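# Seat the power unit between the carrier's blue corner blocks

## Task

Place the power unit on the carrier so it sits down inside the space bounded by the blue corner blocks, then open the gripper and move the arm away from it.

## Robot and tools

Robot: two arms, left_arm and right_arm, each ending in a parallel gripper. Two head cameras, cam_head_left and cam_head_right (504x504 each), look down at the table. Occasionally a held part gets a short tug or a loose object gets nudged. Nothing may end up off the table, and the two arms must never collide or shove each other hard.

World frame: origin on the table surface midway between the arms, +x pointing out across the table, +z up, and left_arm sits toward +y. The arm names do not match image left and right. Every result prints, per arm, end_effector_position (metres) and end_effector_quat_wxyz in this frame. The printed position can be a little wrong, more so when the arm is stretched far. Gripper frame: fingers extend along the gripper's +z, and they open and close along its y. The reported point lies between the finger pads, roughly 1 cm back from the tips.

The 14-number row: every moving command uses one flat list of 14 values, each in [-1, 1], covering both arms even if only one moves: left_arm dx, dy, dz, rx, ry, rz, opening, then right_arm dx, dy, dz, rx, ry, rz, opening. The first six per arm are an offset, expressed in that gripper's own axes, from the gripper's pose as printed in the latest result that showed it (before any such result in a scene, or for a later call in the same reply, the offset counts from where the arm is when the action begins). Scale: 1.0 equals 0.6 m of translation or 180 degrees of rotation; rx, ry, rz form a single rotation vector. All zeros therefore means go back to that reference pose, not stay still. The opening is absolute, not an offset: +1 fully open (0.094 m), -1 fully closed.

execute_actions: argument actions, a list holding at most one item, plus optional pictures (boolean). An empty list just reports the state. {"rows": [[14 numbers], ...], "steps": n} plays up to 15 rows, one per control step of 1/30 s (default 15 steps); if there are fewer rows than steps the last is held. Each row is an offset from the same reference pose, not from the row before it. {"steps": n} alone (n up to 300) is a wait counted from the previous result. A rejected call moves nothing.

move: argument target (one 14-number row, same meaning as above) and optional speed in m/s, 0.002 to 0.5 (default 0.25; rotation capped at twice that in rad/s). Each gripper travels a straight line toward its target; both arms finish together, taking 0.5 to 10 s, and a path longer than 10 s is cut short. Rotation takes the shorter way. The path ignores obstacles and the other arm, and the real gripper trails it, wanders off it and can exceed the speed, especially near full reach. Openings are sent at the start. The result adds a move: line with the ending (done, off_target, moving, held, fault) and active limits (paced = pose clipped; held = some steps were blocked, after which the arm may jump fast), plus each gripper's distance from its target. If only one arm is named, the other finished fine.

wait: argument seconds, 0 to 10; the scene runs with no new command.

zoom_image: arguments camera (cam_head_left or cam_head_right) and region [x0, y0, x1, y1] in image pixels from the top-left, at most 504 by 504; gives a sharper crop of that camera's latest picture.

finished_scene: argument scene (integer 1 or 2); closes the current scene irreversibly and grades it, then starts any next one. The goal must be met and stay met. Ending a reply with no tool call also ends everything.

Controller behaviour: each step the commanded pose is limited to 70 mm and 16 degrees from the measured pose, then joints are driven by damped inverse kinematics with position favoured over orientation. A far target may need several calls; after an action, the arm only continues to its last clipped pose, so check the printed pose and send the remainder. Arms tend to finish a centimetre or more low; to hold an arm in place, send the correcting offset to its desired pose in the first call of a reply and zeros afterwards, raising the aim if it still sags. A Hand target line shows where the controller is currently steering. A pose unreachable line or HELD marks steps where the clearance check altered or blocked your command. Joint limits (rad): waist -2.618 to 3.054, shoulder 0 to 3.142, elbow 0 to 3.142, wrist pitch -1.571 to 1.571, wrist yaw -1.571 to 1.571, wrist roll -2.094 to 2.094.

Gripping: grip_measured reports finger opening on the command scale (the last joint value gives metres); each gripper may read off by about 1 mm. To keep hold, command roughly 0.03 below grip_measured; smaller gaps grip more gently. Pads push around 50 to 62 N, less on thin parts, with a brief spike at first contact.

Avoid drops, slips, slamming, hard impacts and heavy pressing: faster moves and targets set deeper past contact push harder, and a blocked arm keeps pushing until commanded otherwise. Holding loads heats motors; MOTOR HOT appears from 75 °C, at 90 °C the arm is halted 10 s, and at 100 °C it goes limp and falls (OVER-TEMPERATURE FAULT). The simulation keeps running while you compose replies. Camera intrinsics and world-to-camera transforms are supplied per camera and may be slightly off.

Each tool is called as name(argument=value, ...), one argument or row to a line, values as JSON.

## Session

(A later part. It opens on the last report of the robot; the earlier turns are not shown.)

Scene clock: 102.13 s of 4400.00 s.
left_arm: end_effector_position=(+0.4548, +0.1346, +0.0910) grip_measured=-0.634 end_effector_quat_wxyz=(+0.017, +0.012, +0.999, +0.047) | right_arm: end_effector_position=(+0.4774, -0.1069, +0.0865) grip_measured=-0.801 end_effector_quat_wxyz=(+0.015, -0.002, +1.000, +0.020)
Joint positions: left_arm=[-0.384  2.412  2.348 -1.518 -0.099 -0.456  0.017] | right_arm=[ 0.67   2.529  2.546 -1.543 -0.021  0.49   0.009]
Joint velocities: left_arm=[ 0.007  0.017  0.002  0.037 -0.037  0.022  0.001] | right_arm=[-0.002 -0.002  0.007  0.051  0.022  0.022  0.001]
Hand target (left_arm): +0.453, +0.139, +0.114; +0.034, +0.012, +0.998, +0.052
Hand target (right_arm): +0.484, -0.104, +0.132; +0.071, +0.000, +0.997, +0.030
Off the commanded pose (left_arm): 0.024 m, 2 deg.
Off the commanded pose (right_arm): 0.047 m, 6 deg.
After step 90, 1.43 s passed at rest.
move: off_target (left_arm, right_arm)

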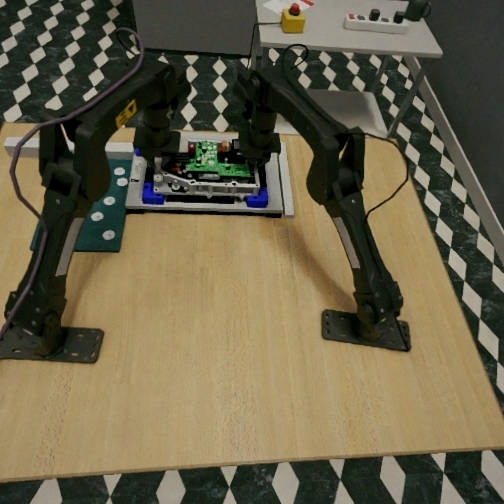

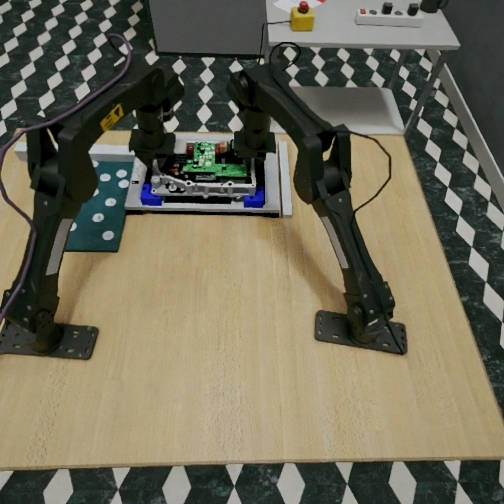

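move(
  target=[0.015,0.008,-0.09,0,-0.02,0,-1,0.0,0.008,-0.105,0,-0.04,0,-1],
  speed=0.03,
)

move(
  target=[0.005,0,-0.03,0,-0.015,0,-1,0,0,-0.055,0,-0.03,0,-1],
  speed=0.012,
)

zoom_image(
  camera="cam_head_left",
  region=[105, 90, 305, 230],
)

zoom_image(
  camera="cam_head_right",
  region=[105, 90, 305, 230],
)

Scene clock: 115.97 s of 4400.00 s.
left_arm: end_effector_position=(+0.4449, +0.1366, +0.1053) grip_measured=-0.634 end_effector_quat_wxyz=(+0.014, +0.010, +0.999, +0.046) | right_arm: end_effector_position=(+0.4704, -0.1048, +0.1000) grip_measured=-0.801 end_effector_quat_wxyz=(+0.023, -0.007, +1.000, +0.013)
Joint positions: left_arm=[-0.388  2.373  2.336 -1.55  -0.094 -0.465  0.017] | right_arm=[ 0.688  2.499  2.546 -1.565 -0.001  0.499  0.009]
Joint velocities: left_arm=[ 0.007  0.002  0.002  0.037 -0.051  0.007 -0.   ] | right_arm=[-0.002 -0.002 -0.007 -0.022  0.037 -0.007  0.   ]
Hand target (left_arm): +0.443, +0.135, +0.143; +0.056, +0.014, +0.997, +0.042
Hand target (right_arm): +0.474, -0.104, +0.148; +0.081, -0.000, +0.996, +0.024
Off the commanded pose (left_arm): 0.040 m, 4 deg.
Off the commanded pose (right_arm): 0.050 m, 6 deg.
joint sent to its limit (left arm) — the command would take joint 4 (wrist pitch) past its lower limit, so that joint was sent only as far as its limit.
joint sent to its limit (right arm) — the command would take joint 4 (wrist pitch) past its lower limit, so that joint was sent only as far as its limit.
After step 90, 8.33 s passed at rest.
move: off_target (left_arm, right_arm)

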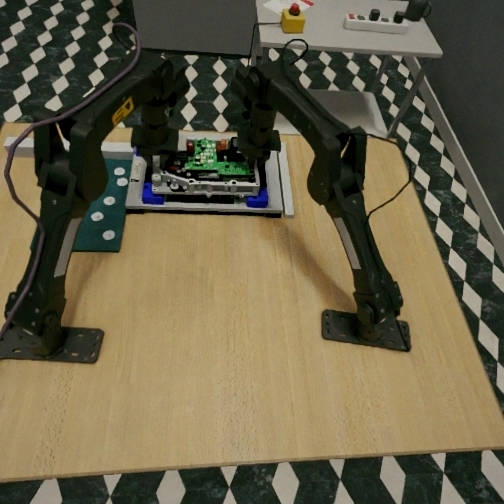

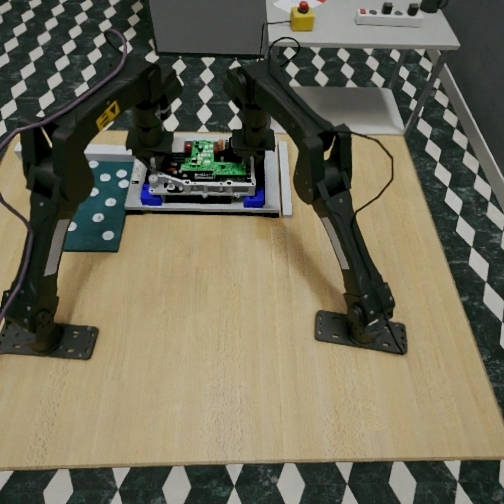

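Scene clock: 120.10 s of 4400.00 s.
left_arm: end_effector_position=(+0.4395, +0.1336, +0.0902) grip_measured=-0.634 end_effector_quat_wxyz=(-0.004, +0.013, +0.999, +0.039) | right_arm: end_effector_position=(+0.4616, -0.1086, +0.0904) grip_measured=-0.801 end_effector_quat_wxyz=(+0.010, -0.005, +1.000, +0.004)
Joint positions: left_arm=[-0.389  2.375  2.278 -1.517 -0.067 -0.461  0.017] | right_arm=[ 0.692  2.459  2.433 -1.523  0.003  0.506  0.009]
Joint velocities: left_arm=[-0.007 -0.002 -0.002 -0.051  0.007 -0.125  0.   ] | right_arm=[-0.012  0.012 -0.007 -0.007 -0.022 -0.051  0.   ]
Hand target (left_arm): +0.441, +0.135, +0.122; +0.037, +0.011, +0.998, +0.045
Hand target (right_arm): +0.467, -0.106, +0.132; +0.068, -0.005, +0.998, +0.014
Off the commanded pose (left_arm): 0.033 m, 5 deg.
Off the commanded pose (right_arm): 0.043 m, 7 deg.
move: off_target (left_arm, right_arm)

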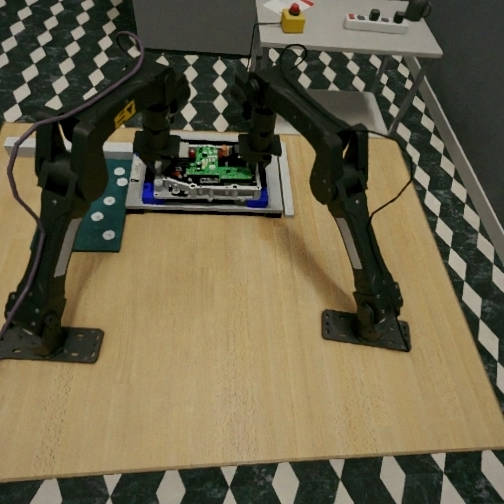

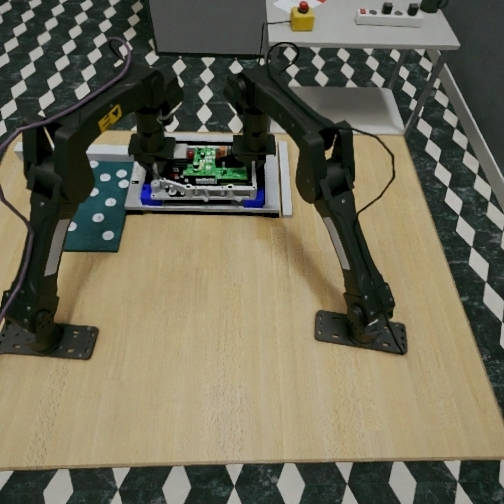

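Region (105, 90, 305, 230) of cam_head_left's 504x504 image, scaled by 2.520, with more detail than that image has; it fills the top 353 rows of this view, and the rest is white.

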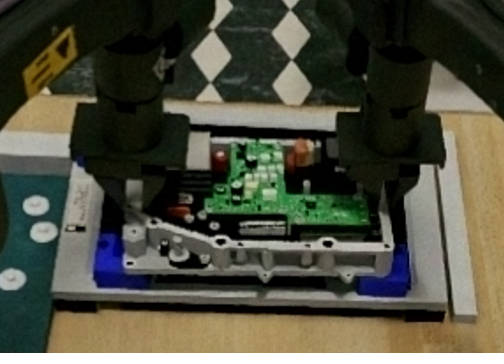

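Region (105, 90, 305, 230) of cam_head_right's 504x504 image, scaled by 2.520, with more detail than that image has; it fills the top 353 rows of this view, and the rest is white.

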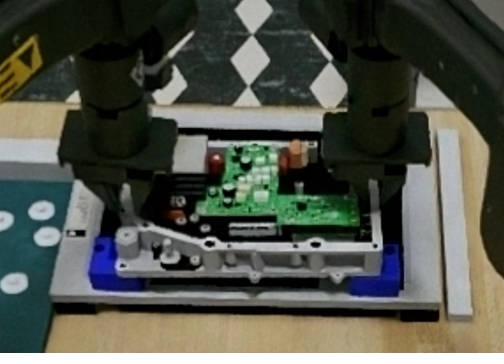

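move(
  target=[-0.03,0.012,-0.085,0,-0.035,0,-1,-0.04,0.012,-0.095,0,-0.04,0,-1],
  speed=0.03,
)

move(
  target=[-0.015,0,-0.03,0,-0.015,0,-1,-0.02,0,-0.045,0,-0.02,0,-1],
  speed=0.012,
)

zoom_image(
  camera="cam_head_left",
  region=[105, 90, 305, 230],
)

zoom_image(
  camera="cam_head_right",
  region=[105, 90, 305, 230],
)

Scene clock: 128.27 s of 4400.00 s.
left_arm: end_effector_position=(+0.4478, +0.1339, +0.0980) grip_measured=-0.634 end_effector_quat_wxyz=(+0.007, +0.013, +0.999, +0.042) | right_arm: end_effector_position=(+0.4719, -0.1077, +0.1010) grip_measured=-0.801 end_effector_quat_wxyz=(+0.030, -0.005, +1.000, +0.002)
Joint positions: left_arm=[-0.386  2.405  2.364 -1.555 -0.081 -0.456  0.017] | right_arm=[ 0.692  2.497  2.545 -1.565  0.026  0.505  0.009]
Joint velocities: left_arm=[-0.012  0.007 -0.012  0.022  0.022 -0.051 -0.   ] | right_arm=[-0.017 -0.007 -0.032  0.007 -0.037 -0.066  0.   ]
Hand target (left_arm): +0.456, +0.137, +0.140; +0.061, +0.015, +0.997, +0.034
Hand target (right_arm): +0.481, -0.102, +0.147; +0.094, -0.005, +0.995, +0.018
Off the commanded pose (left_arm): 0.045 m, 5 deg.
Off the commanded pose (right_arm): 0.049 m, 5 deg.
joint sent to its limit (left arm) — the command would take joint 4 (wrist pitch) past its lower limit, so that joint was sent only as far as its limit.
joint sent to its limit (right arm) — the command would take joint 4 (wrist pitch) past its lower limit, so that joint was sent only as far as its limit.
After step 90, 2.80 s passed at rest.
move: off_target (left_arm, right_arm)

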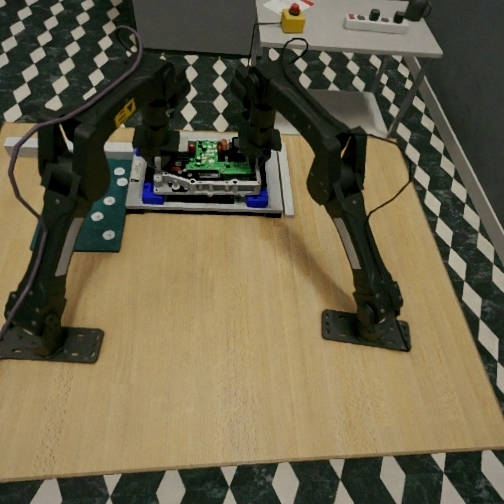

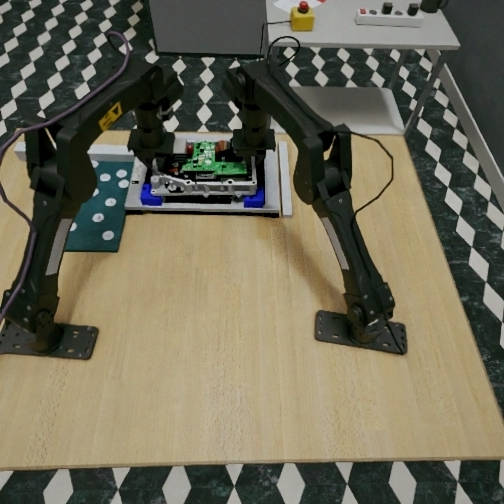

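Scene clock: 131.10 s of 4400.00 s.
left_arm: end_effector_position=(+0.4485, +0.1325, +0.0887) grip_measured=-0.634 end_effector_quat_wxyz=(-0.002, +0.014, +0.999, +0.043) | right_arm: end_effector_position=(+0.4713, -0.1091, +0.0883) grip_measured=-0.801 end_effector_quat_wxyz=(+0.016, -0.005, +1.000, -0.003)
Joint positions: left_arm=[-0.385  2.432  2.373 -1.555 -0.074 -0.456  0.017] | right_arm=[ 0.687  2.522  2.541 -1.565  0.02   0.5    0.009]
Joint velocities: left_arm=[ 0.002  0.012  0.002 -0.051  0.007  0.022 -0.001] | right_arm=[-0.012 -0.007  0.012 -0.022  0.007  0.037  0.001]
Hand target (left_arm): +0.456, +0.133, +0.116; +0.034, +0.014, +0.999, +0.040
Hand target (right_arm): +0.480, -0.108, +0.128; +0.070, -0.004, +0.998, +0.008
Off the commanded pose (left_arm): 0.029 m, 4 deg.
Off the commanded pose (right_arm): 0.042 m, 5 deg.
joint sent to its limit (left arm) — the command would take joint 4 (wrist pitch) past its lower limit, so that joint was sent only as far as its limit.
joint sent to its limit (right arm) — the command would take joint 4 (wrist pitch) past its lower limit, so that joint was sent only as far as its limit.
move: off_target (left_arm, right_arm)

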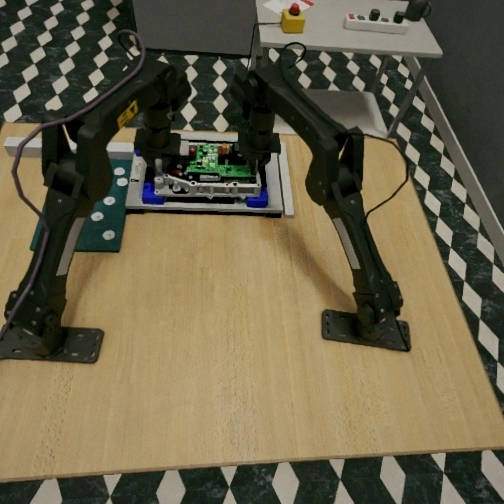

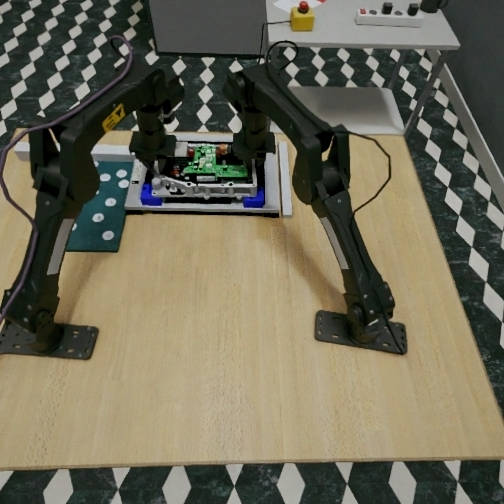

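Region (105, 90, 305, 230) of cam_head_left's 504x504 image, scaled by 2.520, with more detail than that image has; it fills the top 353 rows of this view, and the rest is white.

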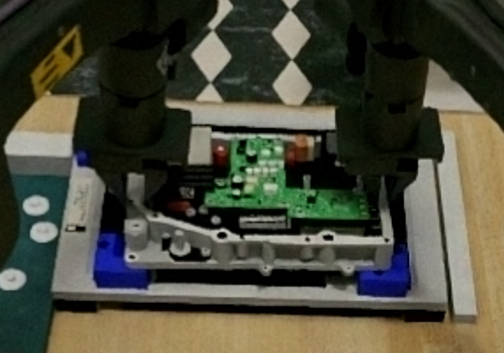

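Region (105, 90, 305, 230) of cam_head_right's 504x504 image, scaled by 2.520, with more detail than that image has; it fills the top 353 rows of this view, and the rest is white.

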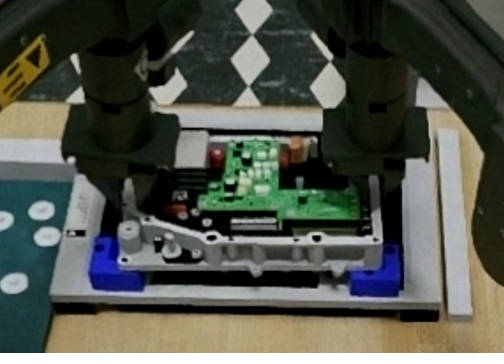

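Slide toward +y about 5 mm.

move(
  target=[-0.015,0.03,-0.055,0,-0.025,0,-1,-0.025,0.03,-0.075,0,-0.03,0,-1],
  speed=0.015,
)

zoom_image(
  camera="cam_head_left",
  region=[105, 90, 305, 230],
)

Scene clock: 138.47 s of 4400.00 s.
left_arm: end_effector_position=(+0.4519, +0.1337, +0.0880) grip_measured=-0.634 end_effector_quat_wxyz=(-0.001, +0.013, +0.999, +0.034) | right_arm: end_effector_position=(+0.4762, -0.1079, +0.0920) grip_measured=-0.800 end_effector_quat_wxyz=(+0.031, -0.006, +0.999, -0.010)
Joint positions: left_arm=[-0.373  2.432  2.373 -1.544 -0.06  -0.445  0.017] | right_arm=[ 0.695  2.53   2.57  -1.565  0.047  0.505  0.009]
Joint velocities: left_arm=[-0.002 -0.007  0.002  0.007 -0.022 -0.007 -0.001] | right_arm=[-0.012 -0.002  0.002 -0.022  0.081 -0.022 -0.   ]
Hand target (left_arm): +0.457, +0.147, +0.122; +0.036, +0.015, +0.998, +0.042
Hand target (right_arm): +0.481, -0.092, +0.133; +0.087, -0.007, +0.996, +0.014
Off the commanded pose (left_arm): 0.038 m, 5 deg.
Off the commanded pose (right_arm): 0.046 m, 4 deg.
joint sent to its limit (right arm) — the command would take joint 4 (wrist pitch) past its lower limit, so that joint was sent only as far as its limit.
After step 90, 0.77 s passed at rest.
move: off_target (left_arm, right_arm)

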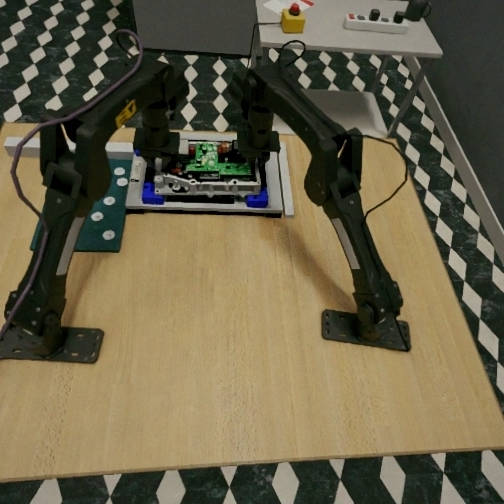

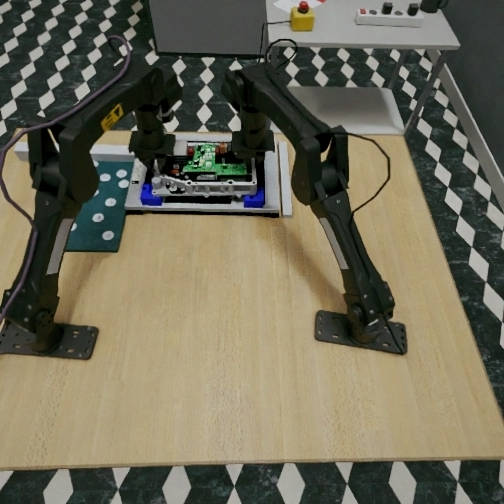

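Region (105, 90, 305, 230) of cam_head_left's 504x504 image, scaled by 2.520, with more detail than that image has; it fills the top 353 rows of this view, and the rest is white.

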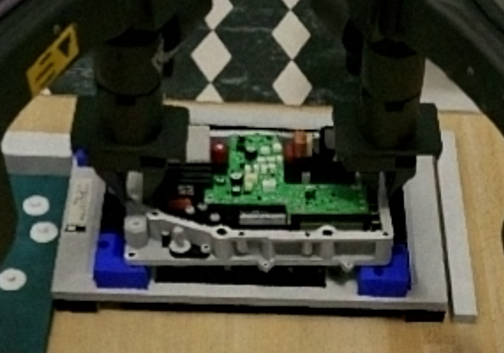

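move(
  target=[-0.008,0.03,-0.035,0,-0.025,0,-1,-0.005,0.035,-0.055,0,-0.015,0,-1],
  speed=0.012,
)

zoom_image(
  camera="cam_head_left",
  region=[105, 90, 305, 230],
)

Scene clock: 145.27 s of 4400.00 s.
left_arm: end_effector_position=(+0.4520, +0.1337, +0.0876) grip_measured=-0.634 end_effector_quat_wxyz=(+0.013, +0.011, +1.000, +0.023) | right_arm: end_effector_position=(+0.4753, -0.1081, +0.0878) grip_measured=-0.800 end_effector_quat_wxyz=(+0.031, -0.005, +0.999, -0.020)
Joint positions: left_arm=[-0.371  2.372  2.264 -1.46  -0.053 -0.445  0.017] | right_arm=[ 0.702  2.537  2.566 -1.565  0.066  0.515  0.009]
Joint velocities: left_arm=[-0.007 -0.032  0.017 -0.007 -0.037 -0.037 -0.001] | right_arm=[-0.017 -0.002  0.012  0.022 -0.037  0.095  0.001]
Hand target (left_arm): +0.457, +0.150, +0.110; +0.037, +0.014, +0.999, +0.034
Hand target (right_arm): +0.474, -0.087, +0.124; +0.075, -0.008, +0.997, +0.005
Off the commanded pose (left_arm): 0.028 m, 3 deg.
Off the commanded pose (right_arm): 0.043 m, 3 deg.
joint sent to its limit (right arm) — the command would take joint 4 (wrist pitch) past its lower limit, so that joint was sent only as far as its limit.
After step 90, 0.30 s passed at rest.
move: off_target (left_arm, right_arm)

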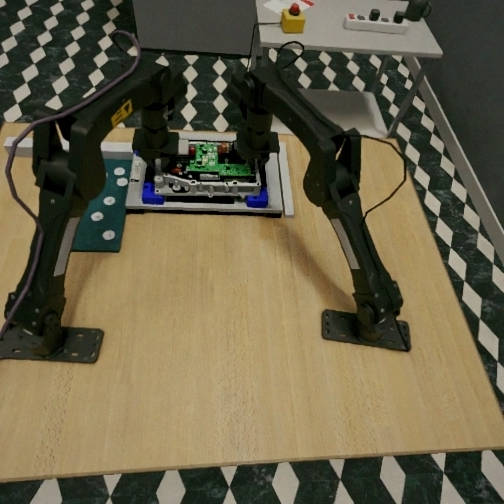

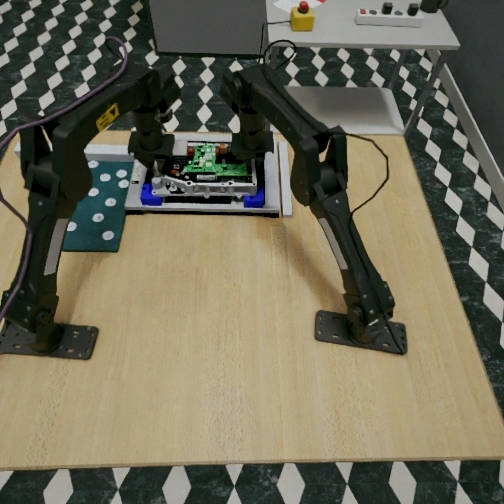

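Region (105, 90, 305, 230) of cam_head_left's 504x504 image, scaled by 2.520, with more detail than that image has; it fills the top 353 rows of this view, and the rest is white.

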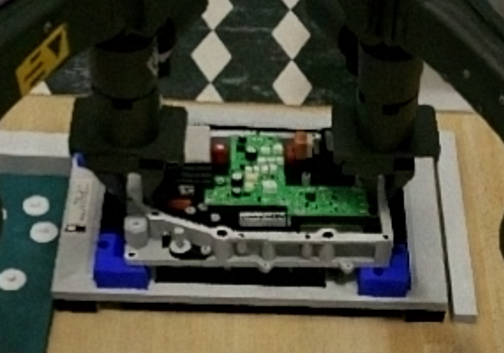

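Lift and shift together.

move(
  target=[-0.008,0.02,-0.085,0,-0.025,0,-1,-0.012,0.025,-0.1,0,-0.025,0,-1],
  speed=0.025,
)

move(
  target=[-0.012,0.008,-0.03,0,-0.015,0,-1,-0.012,0.01,-0.045,0,-0.015,0,-1],
  speed=0.012,
)

zoom_image(
  camera="cam_head_left",
  region=[105, 90, 305, 230],
)

Scene clock: 152.60 s of 4400.00 s.
left_arm: end_effector_position=(+0.4518, +0.1340, +0.0902) grip_measured=-0.634 end_effector_quat_wxyz=(+0.013, +0.011, +1.000, +0.023) | right_arm: end_effector_position=(+0.4755, -0.1073, +0.0952) grip_measured=-0.800 end_effector_quat_wxyz=(+0.042, -0.007, +0.999, -0.024)
Joint positions: left_arm=[-0.371  2.373  2.277 -1.472 -0.054 -0.446  0.017] | right_arm=[ 0.71   2.522  2.566 -1.565  0.084  0.518  0.009]
Joint velocities: left_arm=[-0.012 -0.002  0.012  0.007  0.007 -0.051  0.001] | right_arm=[ 0.017 -0.007 -0.007  0.007 -0.007 -0.066  0.   ]
Hand target (left_arm): +0.454, +0.143, +0.137; +0.054, +0.012, +0.998, +0.022
Hand target (right_arm): +0.475, -0.092, +0.146; +0.102, -0.008, +0.995, +0.002
Off the commanded pose (left_arm): 0.050 m, 5 deg.
Off the commanded pose (right_arm): 0.055 m, 3 deg.
joint sent to its limit (right arm) — the command would take joint 4 (wrist pitch) past its lower limit, so that joint was sent only as far as its limit.
After step 90, 1.60 s passed at rest.
move: off_target (left_arm, right_arm)

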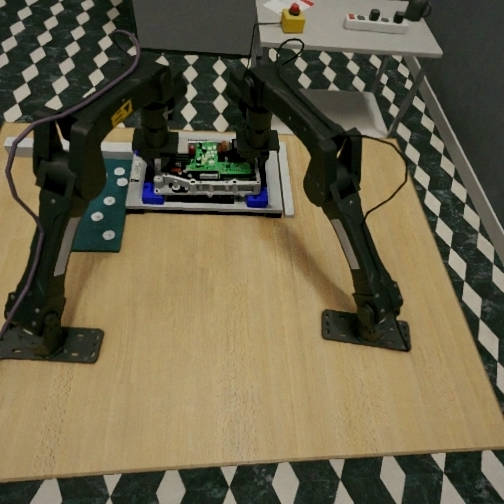

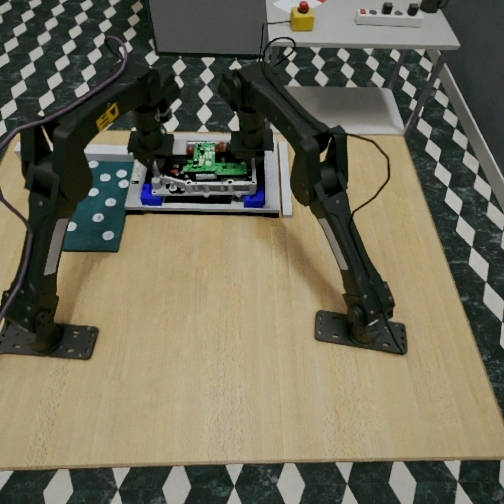

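Scene clock: 155.20 s of 4400.00 s.
left_arm: end_effector_position=(+0.4521, +0.1336, +0.0869) grip_measured=-0.634 end_effector_quat_wxyz=(+0.011, +0.011, +1.000, +0.024) | right_arm: end_effector_position=(+0.4750, -0.1082, +0.0880) grip_measured=-0.799 end_effector_quat_wxyz=(+0.031, -0.007, +0.999, -0.021)
Joint positions: left_arm=[-0.371  2.38   2.276 -1.468 -0.052 -0.446  0.017] | right_arm=[ 0.703  2.535  2.563 -1.565  0.068  0.511  0.009]
Joint velocities: left_arm=[-0.002  0.012  0.012  0.007  0.081 -0.037  0.   ] | right_arm=[ 0.002  0.017  0.007 -0.007  0.007  0.007 -0.001]
Hand target (left_arm): +0.458, +0.138, +0.108; +0.037, +0.011, +0.999, +0.023
Hand target (right_arm): +0.479, -0.100, +0.122; +0.079, -0.008, +0.997, -0.015
Off the commanded pose (left_arm): 0.023 m, 3 deg.
Off the commanded pose (right_arm): 0.036 m, 4 deg.
joint sent to its limit (right arm) — the command would take joint 4 (wrist pitch) past its lower limit, so that joint was sent only as far as its limit.
move: off_target (left_arm, right_arm)

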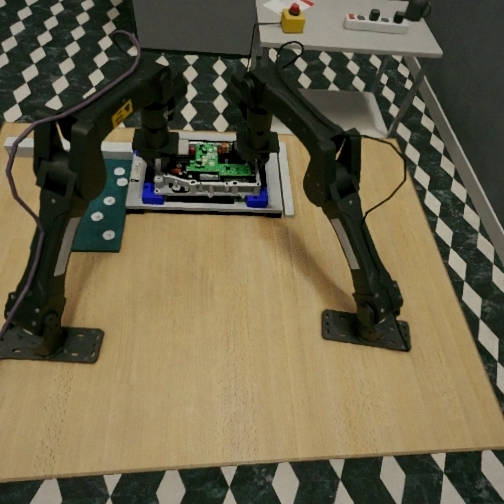

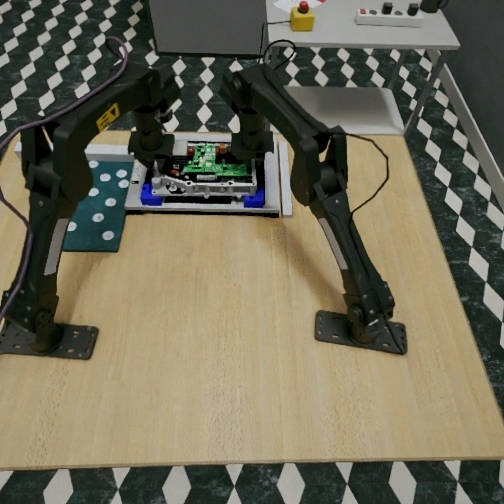

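Region (105, 90, 305, 230) of cam_head_left's 504x504 image, scaled by 2.520, with more detail than that image has; it fills the top 353 rows of this view, and the rest is white.

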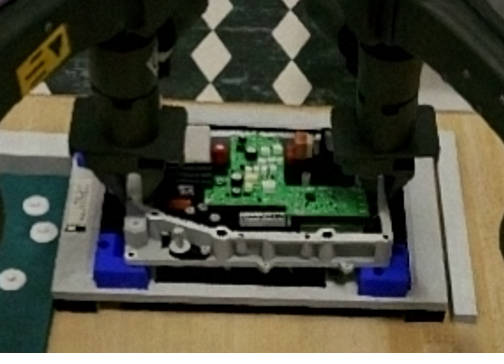

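move(
  target=[-0.02,0.012,-0.05,0,-0.02,0.015,-1,0.015,0.012,-0.085,0.008,-0.02,0.015,-1],
  speed=0.02,
)

move(
  target=[-0.01,0.008,-0.03,0,-0.015,0,-1,-0.005,0.01,-0.04,0,-0.015,0,-1],
  speed=0.012,
)

zoom_image(
  camera="cam_head_left",
  region=[105, 90, 305, 230],
)

Scene clock: 163.27 s of 4400.00 s.
left_arm: end_effector_position=(+0.4524, +0.1370, +0.0881) grip_measured=-0.634 end_effector_quat_wxyz=(+0.003, +0.036, +0.999, +0.029) | right_arm: end_effector_position=(+0.4630, -0.1053, +0.0922) grip_measured=-0.799 end_effector_quat_wxyz=(+0.027, +0.016, +0.999, -0.028)
Joint positions: left_arm=[-0.365  2.403  2.321 -1.508 -0.056 -0.391  0.017] | right_arm=[ 0.724  2.497  2.508 -1.565  0.077  0.58   0.009]
Joint velocities: left_arm=[ 0.012 -0.007 -0.002 -0.007  0.022 -0.081 -0.001] | right_arm=[ 0.007 -0.017 -0.007 -0.066  0.022  0.066 -0.001]
Hand target (left_arm): +0.462, +0.139, +0.117; +0.042, +0.035, +0.998, +0.024
Hand target (right_arm): +0.462, -0.099, +0.136; +0.081, +0.016, +0.996, -0.019
Off the commanded pose (left_arm): 0.031 m, 5 deg.
Off the commanded pose (right_arm): 0.046 m, 4 deg.
joint sent to its limit (right arm) — the command would take joint 4 (wrist pitch) past its lower limit, so that joint was sent only as far as its limit.
After step 90, 2.23 s passed at rest.
move: off_target (left_arm, right_arm)

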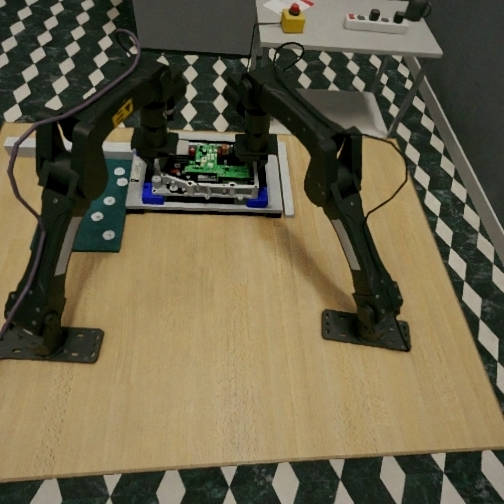

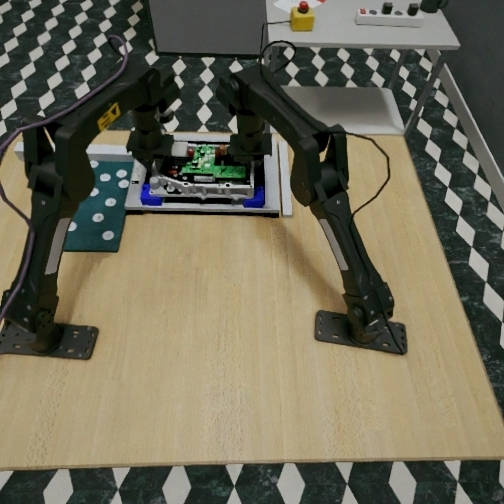

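Scene clock: 165.57 s of 4400.00 s.
left_arm: end_effector_position=(+0.4521, +0.1369, +0.0866) grip_measured=-0.634 end_effector_quat_wxyz=(+0.001, +0.036, +0.999, +0.029) | right_arm: end_effector_position=(+0.4629, -0.1057, +0.0882) grip_measured=-0.799 end_effector_quat_wxyz=(+0.020, +0.017, +0.999, -0.025)
Joint positions: left_arm=[-0.365  2.406  2.321 -1.509 -0.054 -0.391  0.017] | right_arm=[ 0.718  2.505  2.508 -1.565  0.063  0.576  0.009]
Joint velocities: left_arm=[ 0.027 -0.002 -0.007  0.022 -0.022  0.095 -0.001] | right_arm=[-0.027  0.007  0.002 -0.007 -0.007 -0.051  0.001]
Hand target (left_arm): +0.458, +0.140, +0.106; +0.026, +0.036, +0.999, +0.029
Hand target (right_arm): +0.464, -0.098, +0.115; +0.059, +0.016, +0.998, -0.022
Off the commanded pose (left_arm): 0.021 m, 3 deg.
Off the commanded pose (right_arm): 0.029 m, 4 deg.
joint sent to its limit (right arm) — the command would take joint 4 (wrist pitch) past its lower limit, so that joint was sent only as far as its limit.
move: off_target (left_arm, right_arm)

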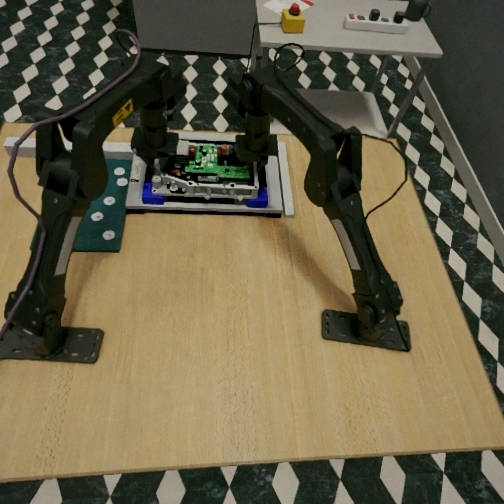

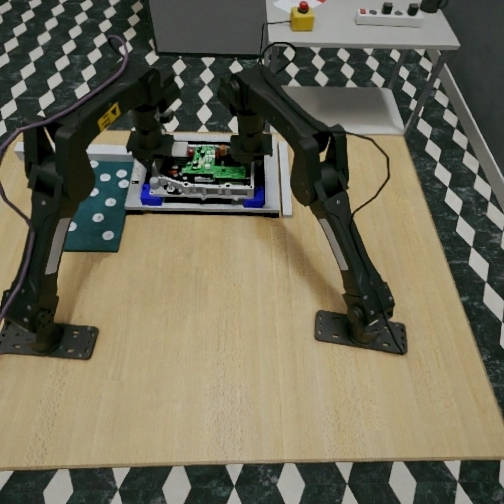

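Region (105, 90, 305, 230) of cam_head_left's 504x504 image, scaled by 2.520, with more detail than that image has; it fills the top 353 rows of this view, and the rest is white.

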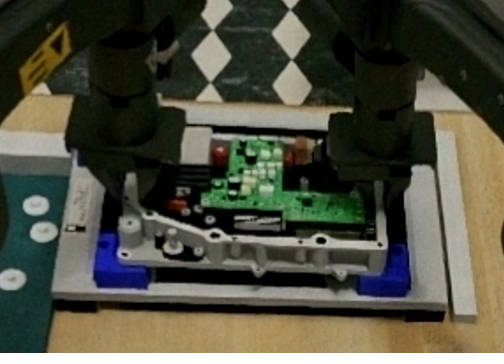

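Overshot; go halfway back.

move(
  target=[-0.015,0.003,-0.05,0,-0.02,-0.006,-1,-0.03,0.003,-0.08,0,-0.025,-0.006,-1],
  speed=0.02,
)

move(
  target=[-0.012,0,-0.03,0,-0.015,0,-1,-0.012,0,-0.04,0,-0.015,0,-1],
  speed=0.012,
)

zoom_image(
  camera="cam_head_left",
  region=[105, 90, 305, 230],
)

Scene clock: 172.13 s of 4400.00 s.
left_arm: end_effector_position=(+0.4524, +0.1371, +0.0880) grip_measured=-0.634 end_effector_quat_wxyz=(-0.005, +0.033, +0.999, +0.033) | right_arm: end_effector_position=(+0.4651, -0.1050, +0.0911) grip_measured=-0.799 end_effector_quat_wxyz=(+0.023, +0.010, +1.000, -0.019)
Joint positions: left_arm=[-0.365  2.435  2.377 -1.551 -0.056 -0.396  0.017] | right_arm=[ 0.714  2.505  2.52  -1.565  0.056  0.557  0.009]
Joint velocities: left_arm=[-0.012  0.007 -0.002 -0.022 -0.037 -0.007 -0.   ] | right_arm=[-0.017  0.007  0.017 -0.007  0.081 -0.066  0.   ]
Hand target (left_arm): +0.460, +0.137, +0.116; +0.033, +0.027, +0.999, +0.028
Hand target (right_arm): +0.476, -0.103, +0.136; +0.087, +0.006, +0.996, -0.007
Off the commanded pose (left_arm): 0.030 m, 4 deg.
Off the commanded pose (right_arm): 0.048 m, 4 deg.
joint sent to its limit (right arm) — the command would take joint 4 (wrist pitch) past its lower limit, so that joint was sent only as far as its limit.
After step 90, 0.77 s passed at rest.
move: off_target (left_arm, right_arm)

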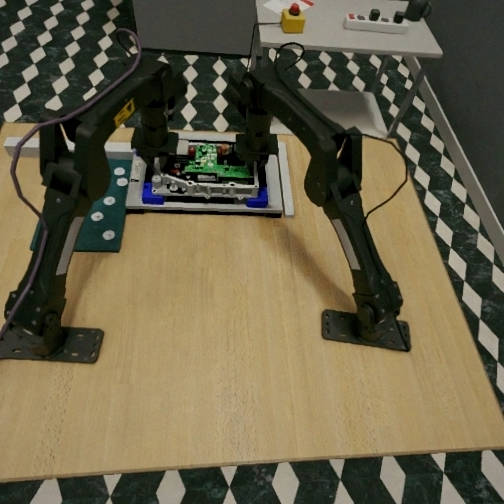

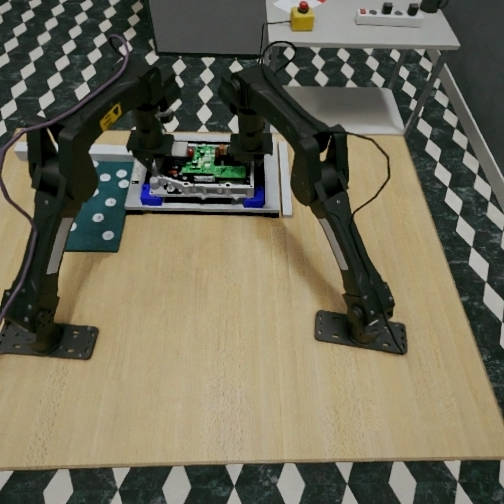

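Scene clock: 174.43 s of 4400.00 s.
left_arm: end_effector_position=(+0.4523, +0.1371, +0.0873) grip_measured=-0.634 end_effector_quat_wxyz=(-0.008, +0.033, +0.999, +0.035) | right_arm: end_effector_position=(+0.4649, -0.1052, +0.0880) grip_measured=-0.799 end_effector_quat_wxyz=(+0.018, +0.012, +1.000, -0.016)
Joint positions: left_arm=[-0.365  2.445  2.394 -1.563 -0.056 -0.396  0.017] | right_arm=[ 0.711  2.511  2.52  -1.565  0.046  0.557  0.009]
Joint velocities: left_arm=[-0.012  0.002 -0.017  0.051 -0.007  0.037 -0.001] | right_arm=[-0.022  0.007 -0.012 -0.051 -0.007 -0.051 -0.   ]
Hand target (left_arm): +0.459, +0.136, +0.106; +0.020, +0.034, +0.999, +0.032
Hand target (right_arm): +0.470, -0.104, +0.115; +0.056, +0.010, +0.998, -0.013
Off the commanded pose (left_arm): 0.020 m, 3 deg.
Off the commanded pose (right_arm): 0.028 m, 3 deg.
joint sent to its limit (left arm) — the command would take joint 4 (wrist pitch) past its lower limit, so that joint was sent only as far as its limit.
joint sent to its limit (right arm) — the command would take joint 4 (wrist pitch) past its lower limit, so that joint was sent only as far as its limit.
move: off_target (left_arm, right_arm)

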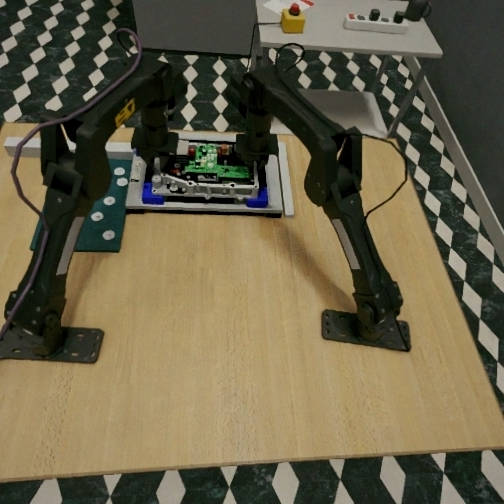

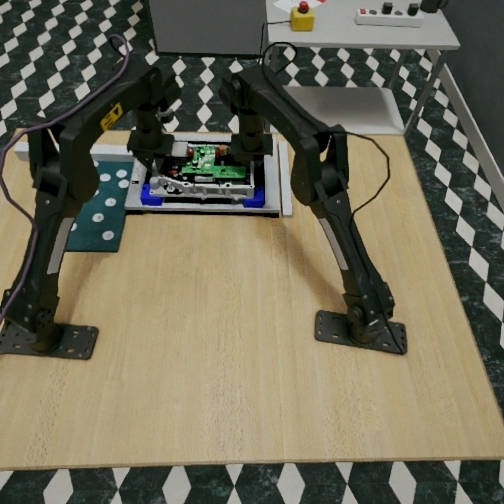

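Region (105, 90, 305, 230) of cam_head_left's 504x504 image, scaled by 2.520, with more detail than that image has; it fills the top 353 rows of this view, and the rest is white.

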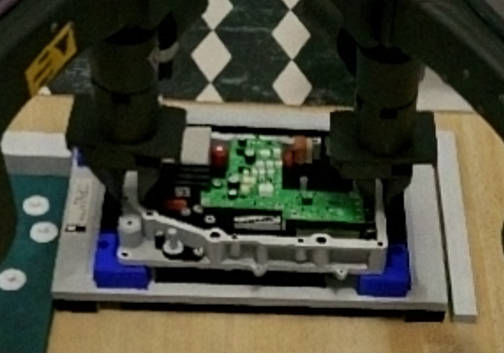

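move(
  target=[-0.015,0.003,-0.05,0,-0.02,-0.008,-1,-0.045,0.003,-0.075,0,-0.025,-0.004,-1],
  speed=0.02,
)

move(
  target=[-0.012,0,-0.03,0,-0.015,0,-1,-0.015,0,-0.04,0,-0.015,0,-1],
  speed=0.012,
)

zoom_image(
  camera="cam_head_left",
  region=[105, 90, 305, 230],
)

Scene clock: 183.00 s of 4400.00 s.
left_arm: end_effector_position=(+0.4545, +0.1351, +0.0874) grip_measured=-0.634 end_effector_quat_wxyz=(-0.004, +0.020, +0.999, +0.030) | right_arm: end_effector_position=(+0.4755, -0.1067, +0.0925) grip_measured=-0.799 end_effector_quat_wxyz=(+0.033, -0.001, +0.999, -0.012)
Joint positions: left_arm=[-0.365  2.447  2.397 -1.555 -0.051 -0.422  0.017] | right_arm=[ 0.7    2.528  2.569 -1.565  0.053  0.52   0.009]
Joint velocities: left_arm=[ 0.002  0.012  0.007  0.022  0.051 -0.051 -0.   ] | right_arm=[ 0.002 -0.007 -0.012  0.037 -0.051 -0.007 -0.001]
Hand target (left_arm): +0.461, +0.136, +0.117; +0.033, +0.022, +0.999, +0.029
Hand target (right_arm): +0.487, -0.103, +0.134; +0.092, +0.004, +0.996, +0.004
Off the commanded pose (left_arm): 0.031 m, 3 deg.
Off the commanded pose (right_arm): 0.044 m, 3 deg.
joint sent to its limit (left arm) — the command would take joint 4 (wrist pitch) past its lower limit, so that joint was sent only as far as its limit.
joint sent to its limit (right arm) — the command would take joint 4 (wrist pitch) past its lower limit, so that joint was sent only as far as its limit.
After step 90, 2.70 s passed at rest.
move: off_target (left_arm, right_arm)

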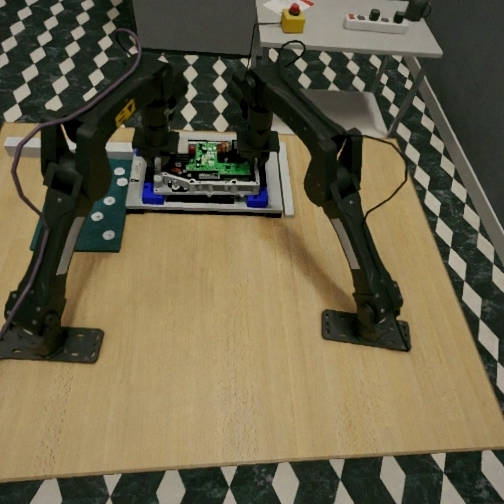

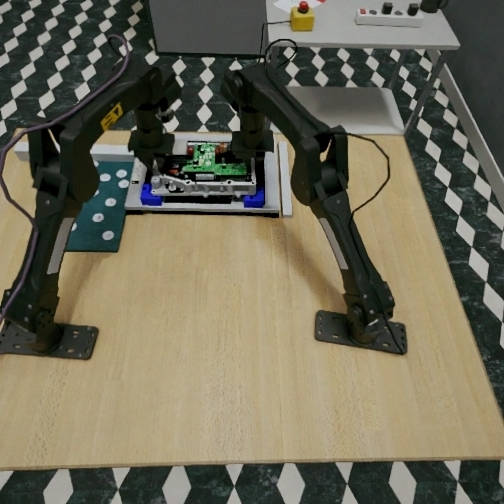

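Scene clock: 185.37 s of 4400.00 s.
left_arm: end_effector_position=(+0.4547, +0.1345, +0.0873) grip_measured=-0.634 end_effector_quat_wxyz=(-0.006, +0.020, +0.999, +0.030) | right_arm: end_effector_position=(+0.4749, -0.1075, +0.0875) grip_measured=-0.799 end_effector_quat_wxyz=(+0.026, -0.001, +1.000, -0.011)
Joint positions: left_arm=[-0.365  2.454  2.409 -1.562 -0.049 -0.424  0.017] | right_arm=[ 0.696  2.537  2.565 -1.565  0.045  0.516  0.009]
Joint velocities: left_arm=[-0.007  0.007 -0.002  0.037 -0.037 -0.022 -0.001] | right_arm=[ 0.007  0.007  0.002 -0.051  0.081 -0.037  0.   ]
Hand target (left_arm): +0.461, +0.134, +0.105; +0.022, +0.021, +0.999, +0.029
Hand target (right_arm): +0.482, -0.106, +0.117; +0.066, -0.001, +0.998, -0.005
Off the commanded pose (left_arm): 0.019 m, 3 deg.
Off the commanded pose (right_arm): 0.031 m, 4 deg.
joint sent to its limit (left arm) — the command would take joint 4 (wrist pitch) past its lower limit, so that joint was sent only as far as its limit.
joint sent to its limit (right arm) — the command would take joint 4 (wrist pitch) past its lower limit, so that joint was sent only as far as its limit.
move: off_target (left_arm, right_arm)

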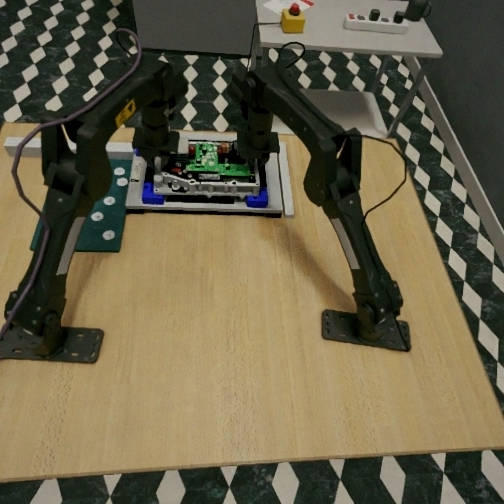

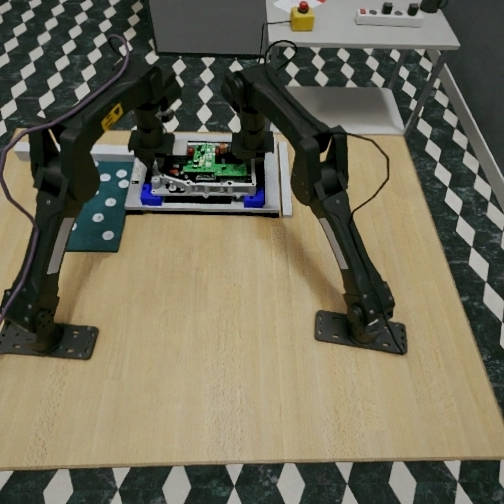

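Region (105, 90, 305, 230) of cam_head_left's 504x504 image, scaled by 2.520, with more detail than that image has; it fills the top 353 rows of this view, and the rest is white.

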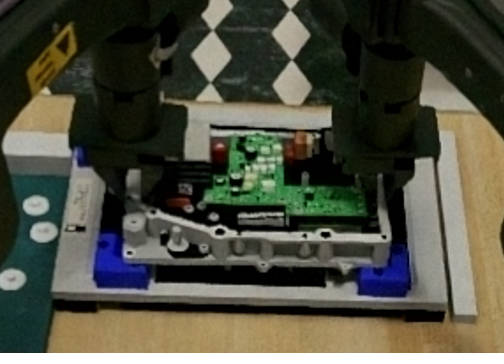

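Needs ~3 mm +y, right slightly back.

move(
  target=[-0.012,0.018,-0.05,0,-0.02,0.003,-1,-0.004,0.014,-0.078,0.005,-0.02,0.005,-1],
  speed=0.02,
)

move(
  target=[-0.012,0.01,-0.03,0,-0.015,0,-1,-0.012,0.01,-0.04,0,-0.015,0,-1],
  speed=0.012,
)

zoom_image(
  camera="cam_head_left",
  region=[105, 90, 305, 230],
)

Scene clock: 192.07 s of 4400.00 s.
left_arm: end_effector_position=(+0.4549, +0.1351, +0.0871) grip_measured=-0.634 end_effector_quat_wxyz=(-0.006, +0.022, +0.999, +0.030) | right_arm: end_effector_position=(+0.4747, -0.1069, +0.0890) grip_measured=-0.799 end_effector_quat_wxyz=(+0.030, +0.003, +0.999, -0.016)
Joint positions: left_arm=[-0.364  2.454  2.409 -1.562 -0.05  -0.418  0.017] | right_arm=[ 0.702  2.534  2.565 -1.565  0.058  0.531  0.009]
Joint velocities: left_arm=[ 0.012 -0.012  0.022  0.007  0.037  0.007 -0.   ] | right_arm=[-0.012  0.012  0.002  0.022 -0.051 -0.007  0.   ]
Hand target (left_arm): +0.462, +0.143, +0.117; +0.030, +0.025, +0.999, +0.028
Hand target (right_arm): +0.474, -0.098, +0.133; +0.081, +0.005, +0.997, -0.002
Off the commanded pose (left_arm): 0.033 m, 4 deg.
Off the commanded pose (right_arm): 0.046 m, 3 deg.
joint sent to its limit (left arm) — the command would take joint 4 (wrist pitch) past its lower limit, so that joint was sent only as far as its limit.
joint sent to its limit (right arm) — the command would take joint 4 (wrist pitch) past its lower limit, so that joint was sent only as far as its limit.
After step 90, 1.10 s passed at rest.
move: off_target (left_arm, right_arm)

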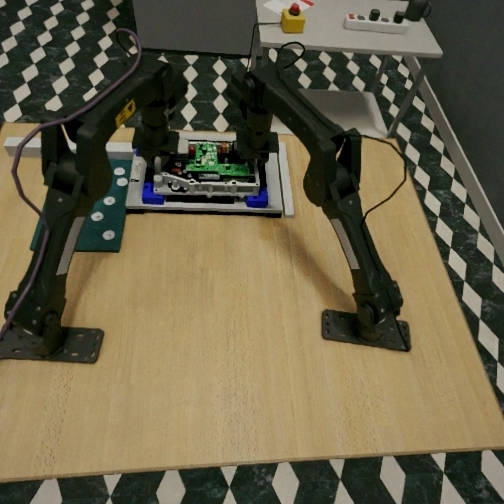

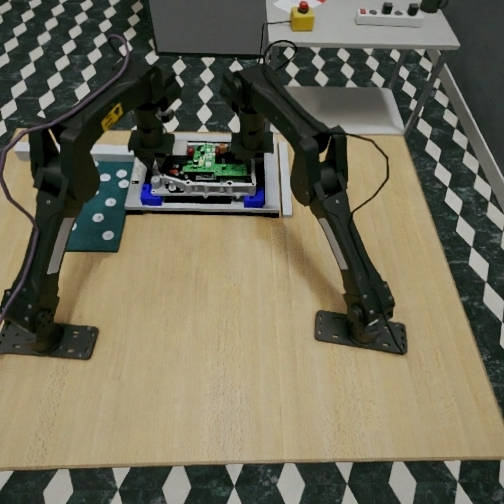

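Scene clock: 194.43 s of 4400.00 s.
left_arm: end_effector_position=(+0.4548, +0.1350, +0.0862) grip_measured=-0.634 end_effector_quat_wxyz=(-0.007, +0.021, +0.999, +0.030) | right_arm: end_effector_position=(+0.4745, -0.1070, +0.0879) grip_measured=-0.799 end_effector_quat_wxyz=(+0.027, +0.001, +1.000, -0.013)
Joint positions: left_arm=[-0.364  2.456  2.409 -1.562 -0.049 -0.419  0.017] | right_arm=[ 0.699  2.536  2.565 -1.565  0.05   0.524  0.009]
Joint velocities: left_arm=[ 0.007 -0.002 -0.002 -0.037 -0.11   0.037  0.001] | right_arm=[ 0.007  0.017  0.012 -0.037  0.051  0.007  0.   ]
Hand target (left_arm): +0.462, +0.140, +0.105; +0.019, +0.022, +0.999, +0.029
Hand target (right_arm): +0.479, -0.100, +0.113; +0.065, +0.002, +0.998, -0.008
Off the commanded pose (left_arm): 0.021 m, 3 deg.
Off the commanded pose (right_arm): 0.027 m, 3 deg.
joint sent to its limit (left arm) — the command would take joint 4 (wrist pitch) past its lower limit, so that joint was sent only as far as its limit.
joint sent to its limit (right arm) — the command would take joint 4 (wrist pitch) past its lower limit, so that joint was sent only as far as its limit.
move: off_target (left_arm, right_arm)

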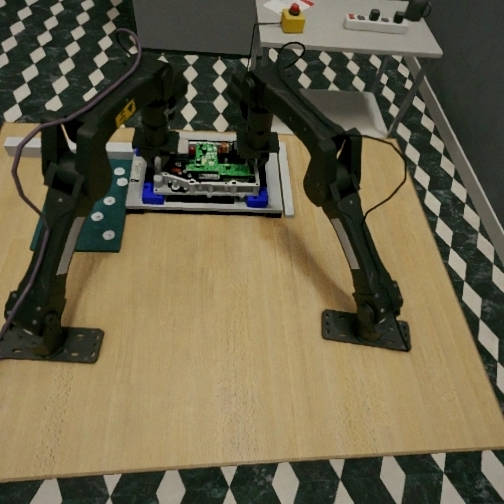

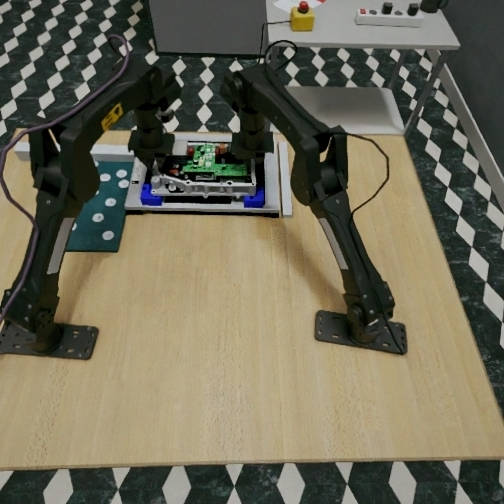

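Region (105, 90, 305, 230) of cam_head_left's 504x504 image, scaled by 2.520, with more detail than that image has; it fills the top 353 rows of this view, and the rest is white.

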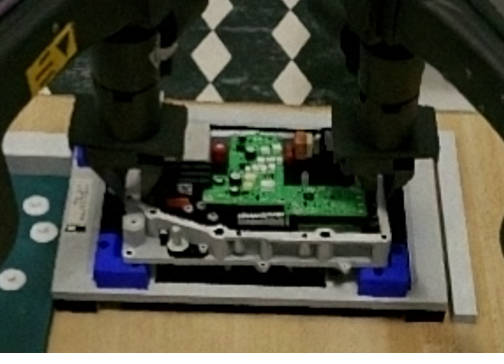

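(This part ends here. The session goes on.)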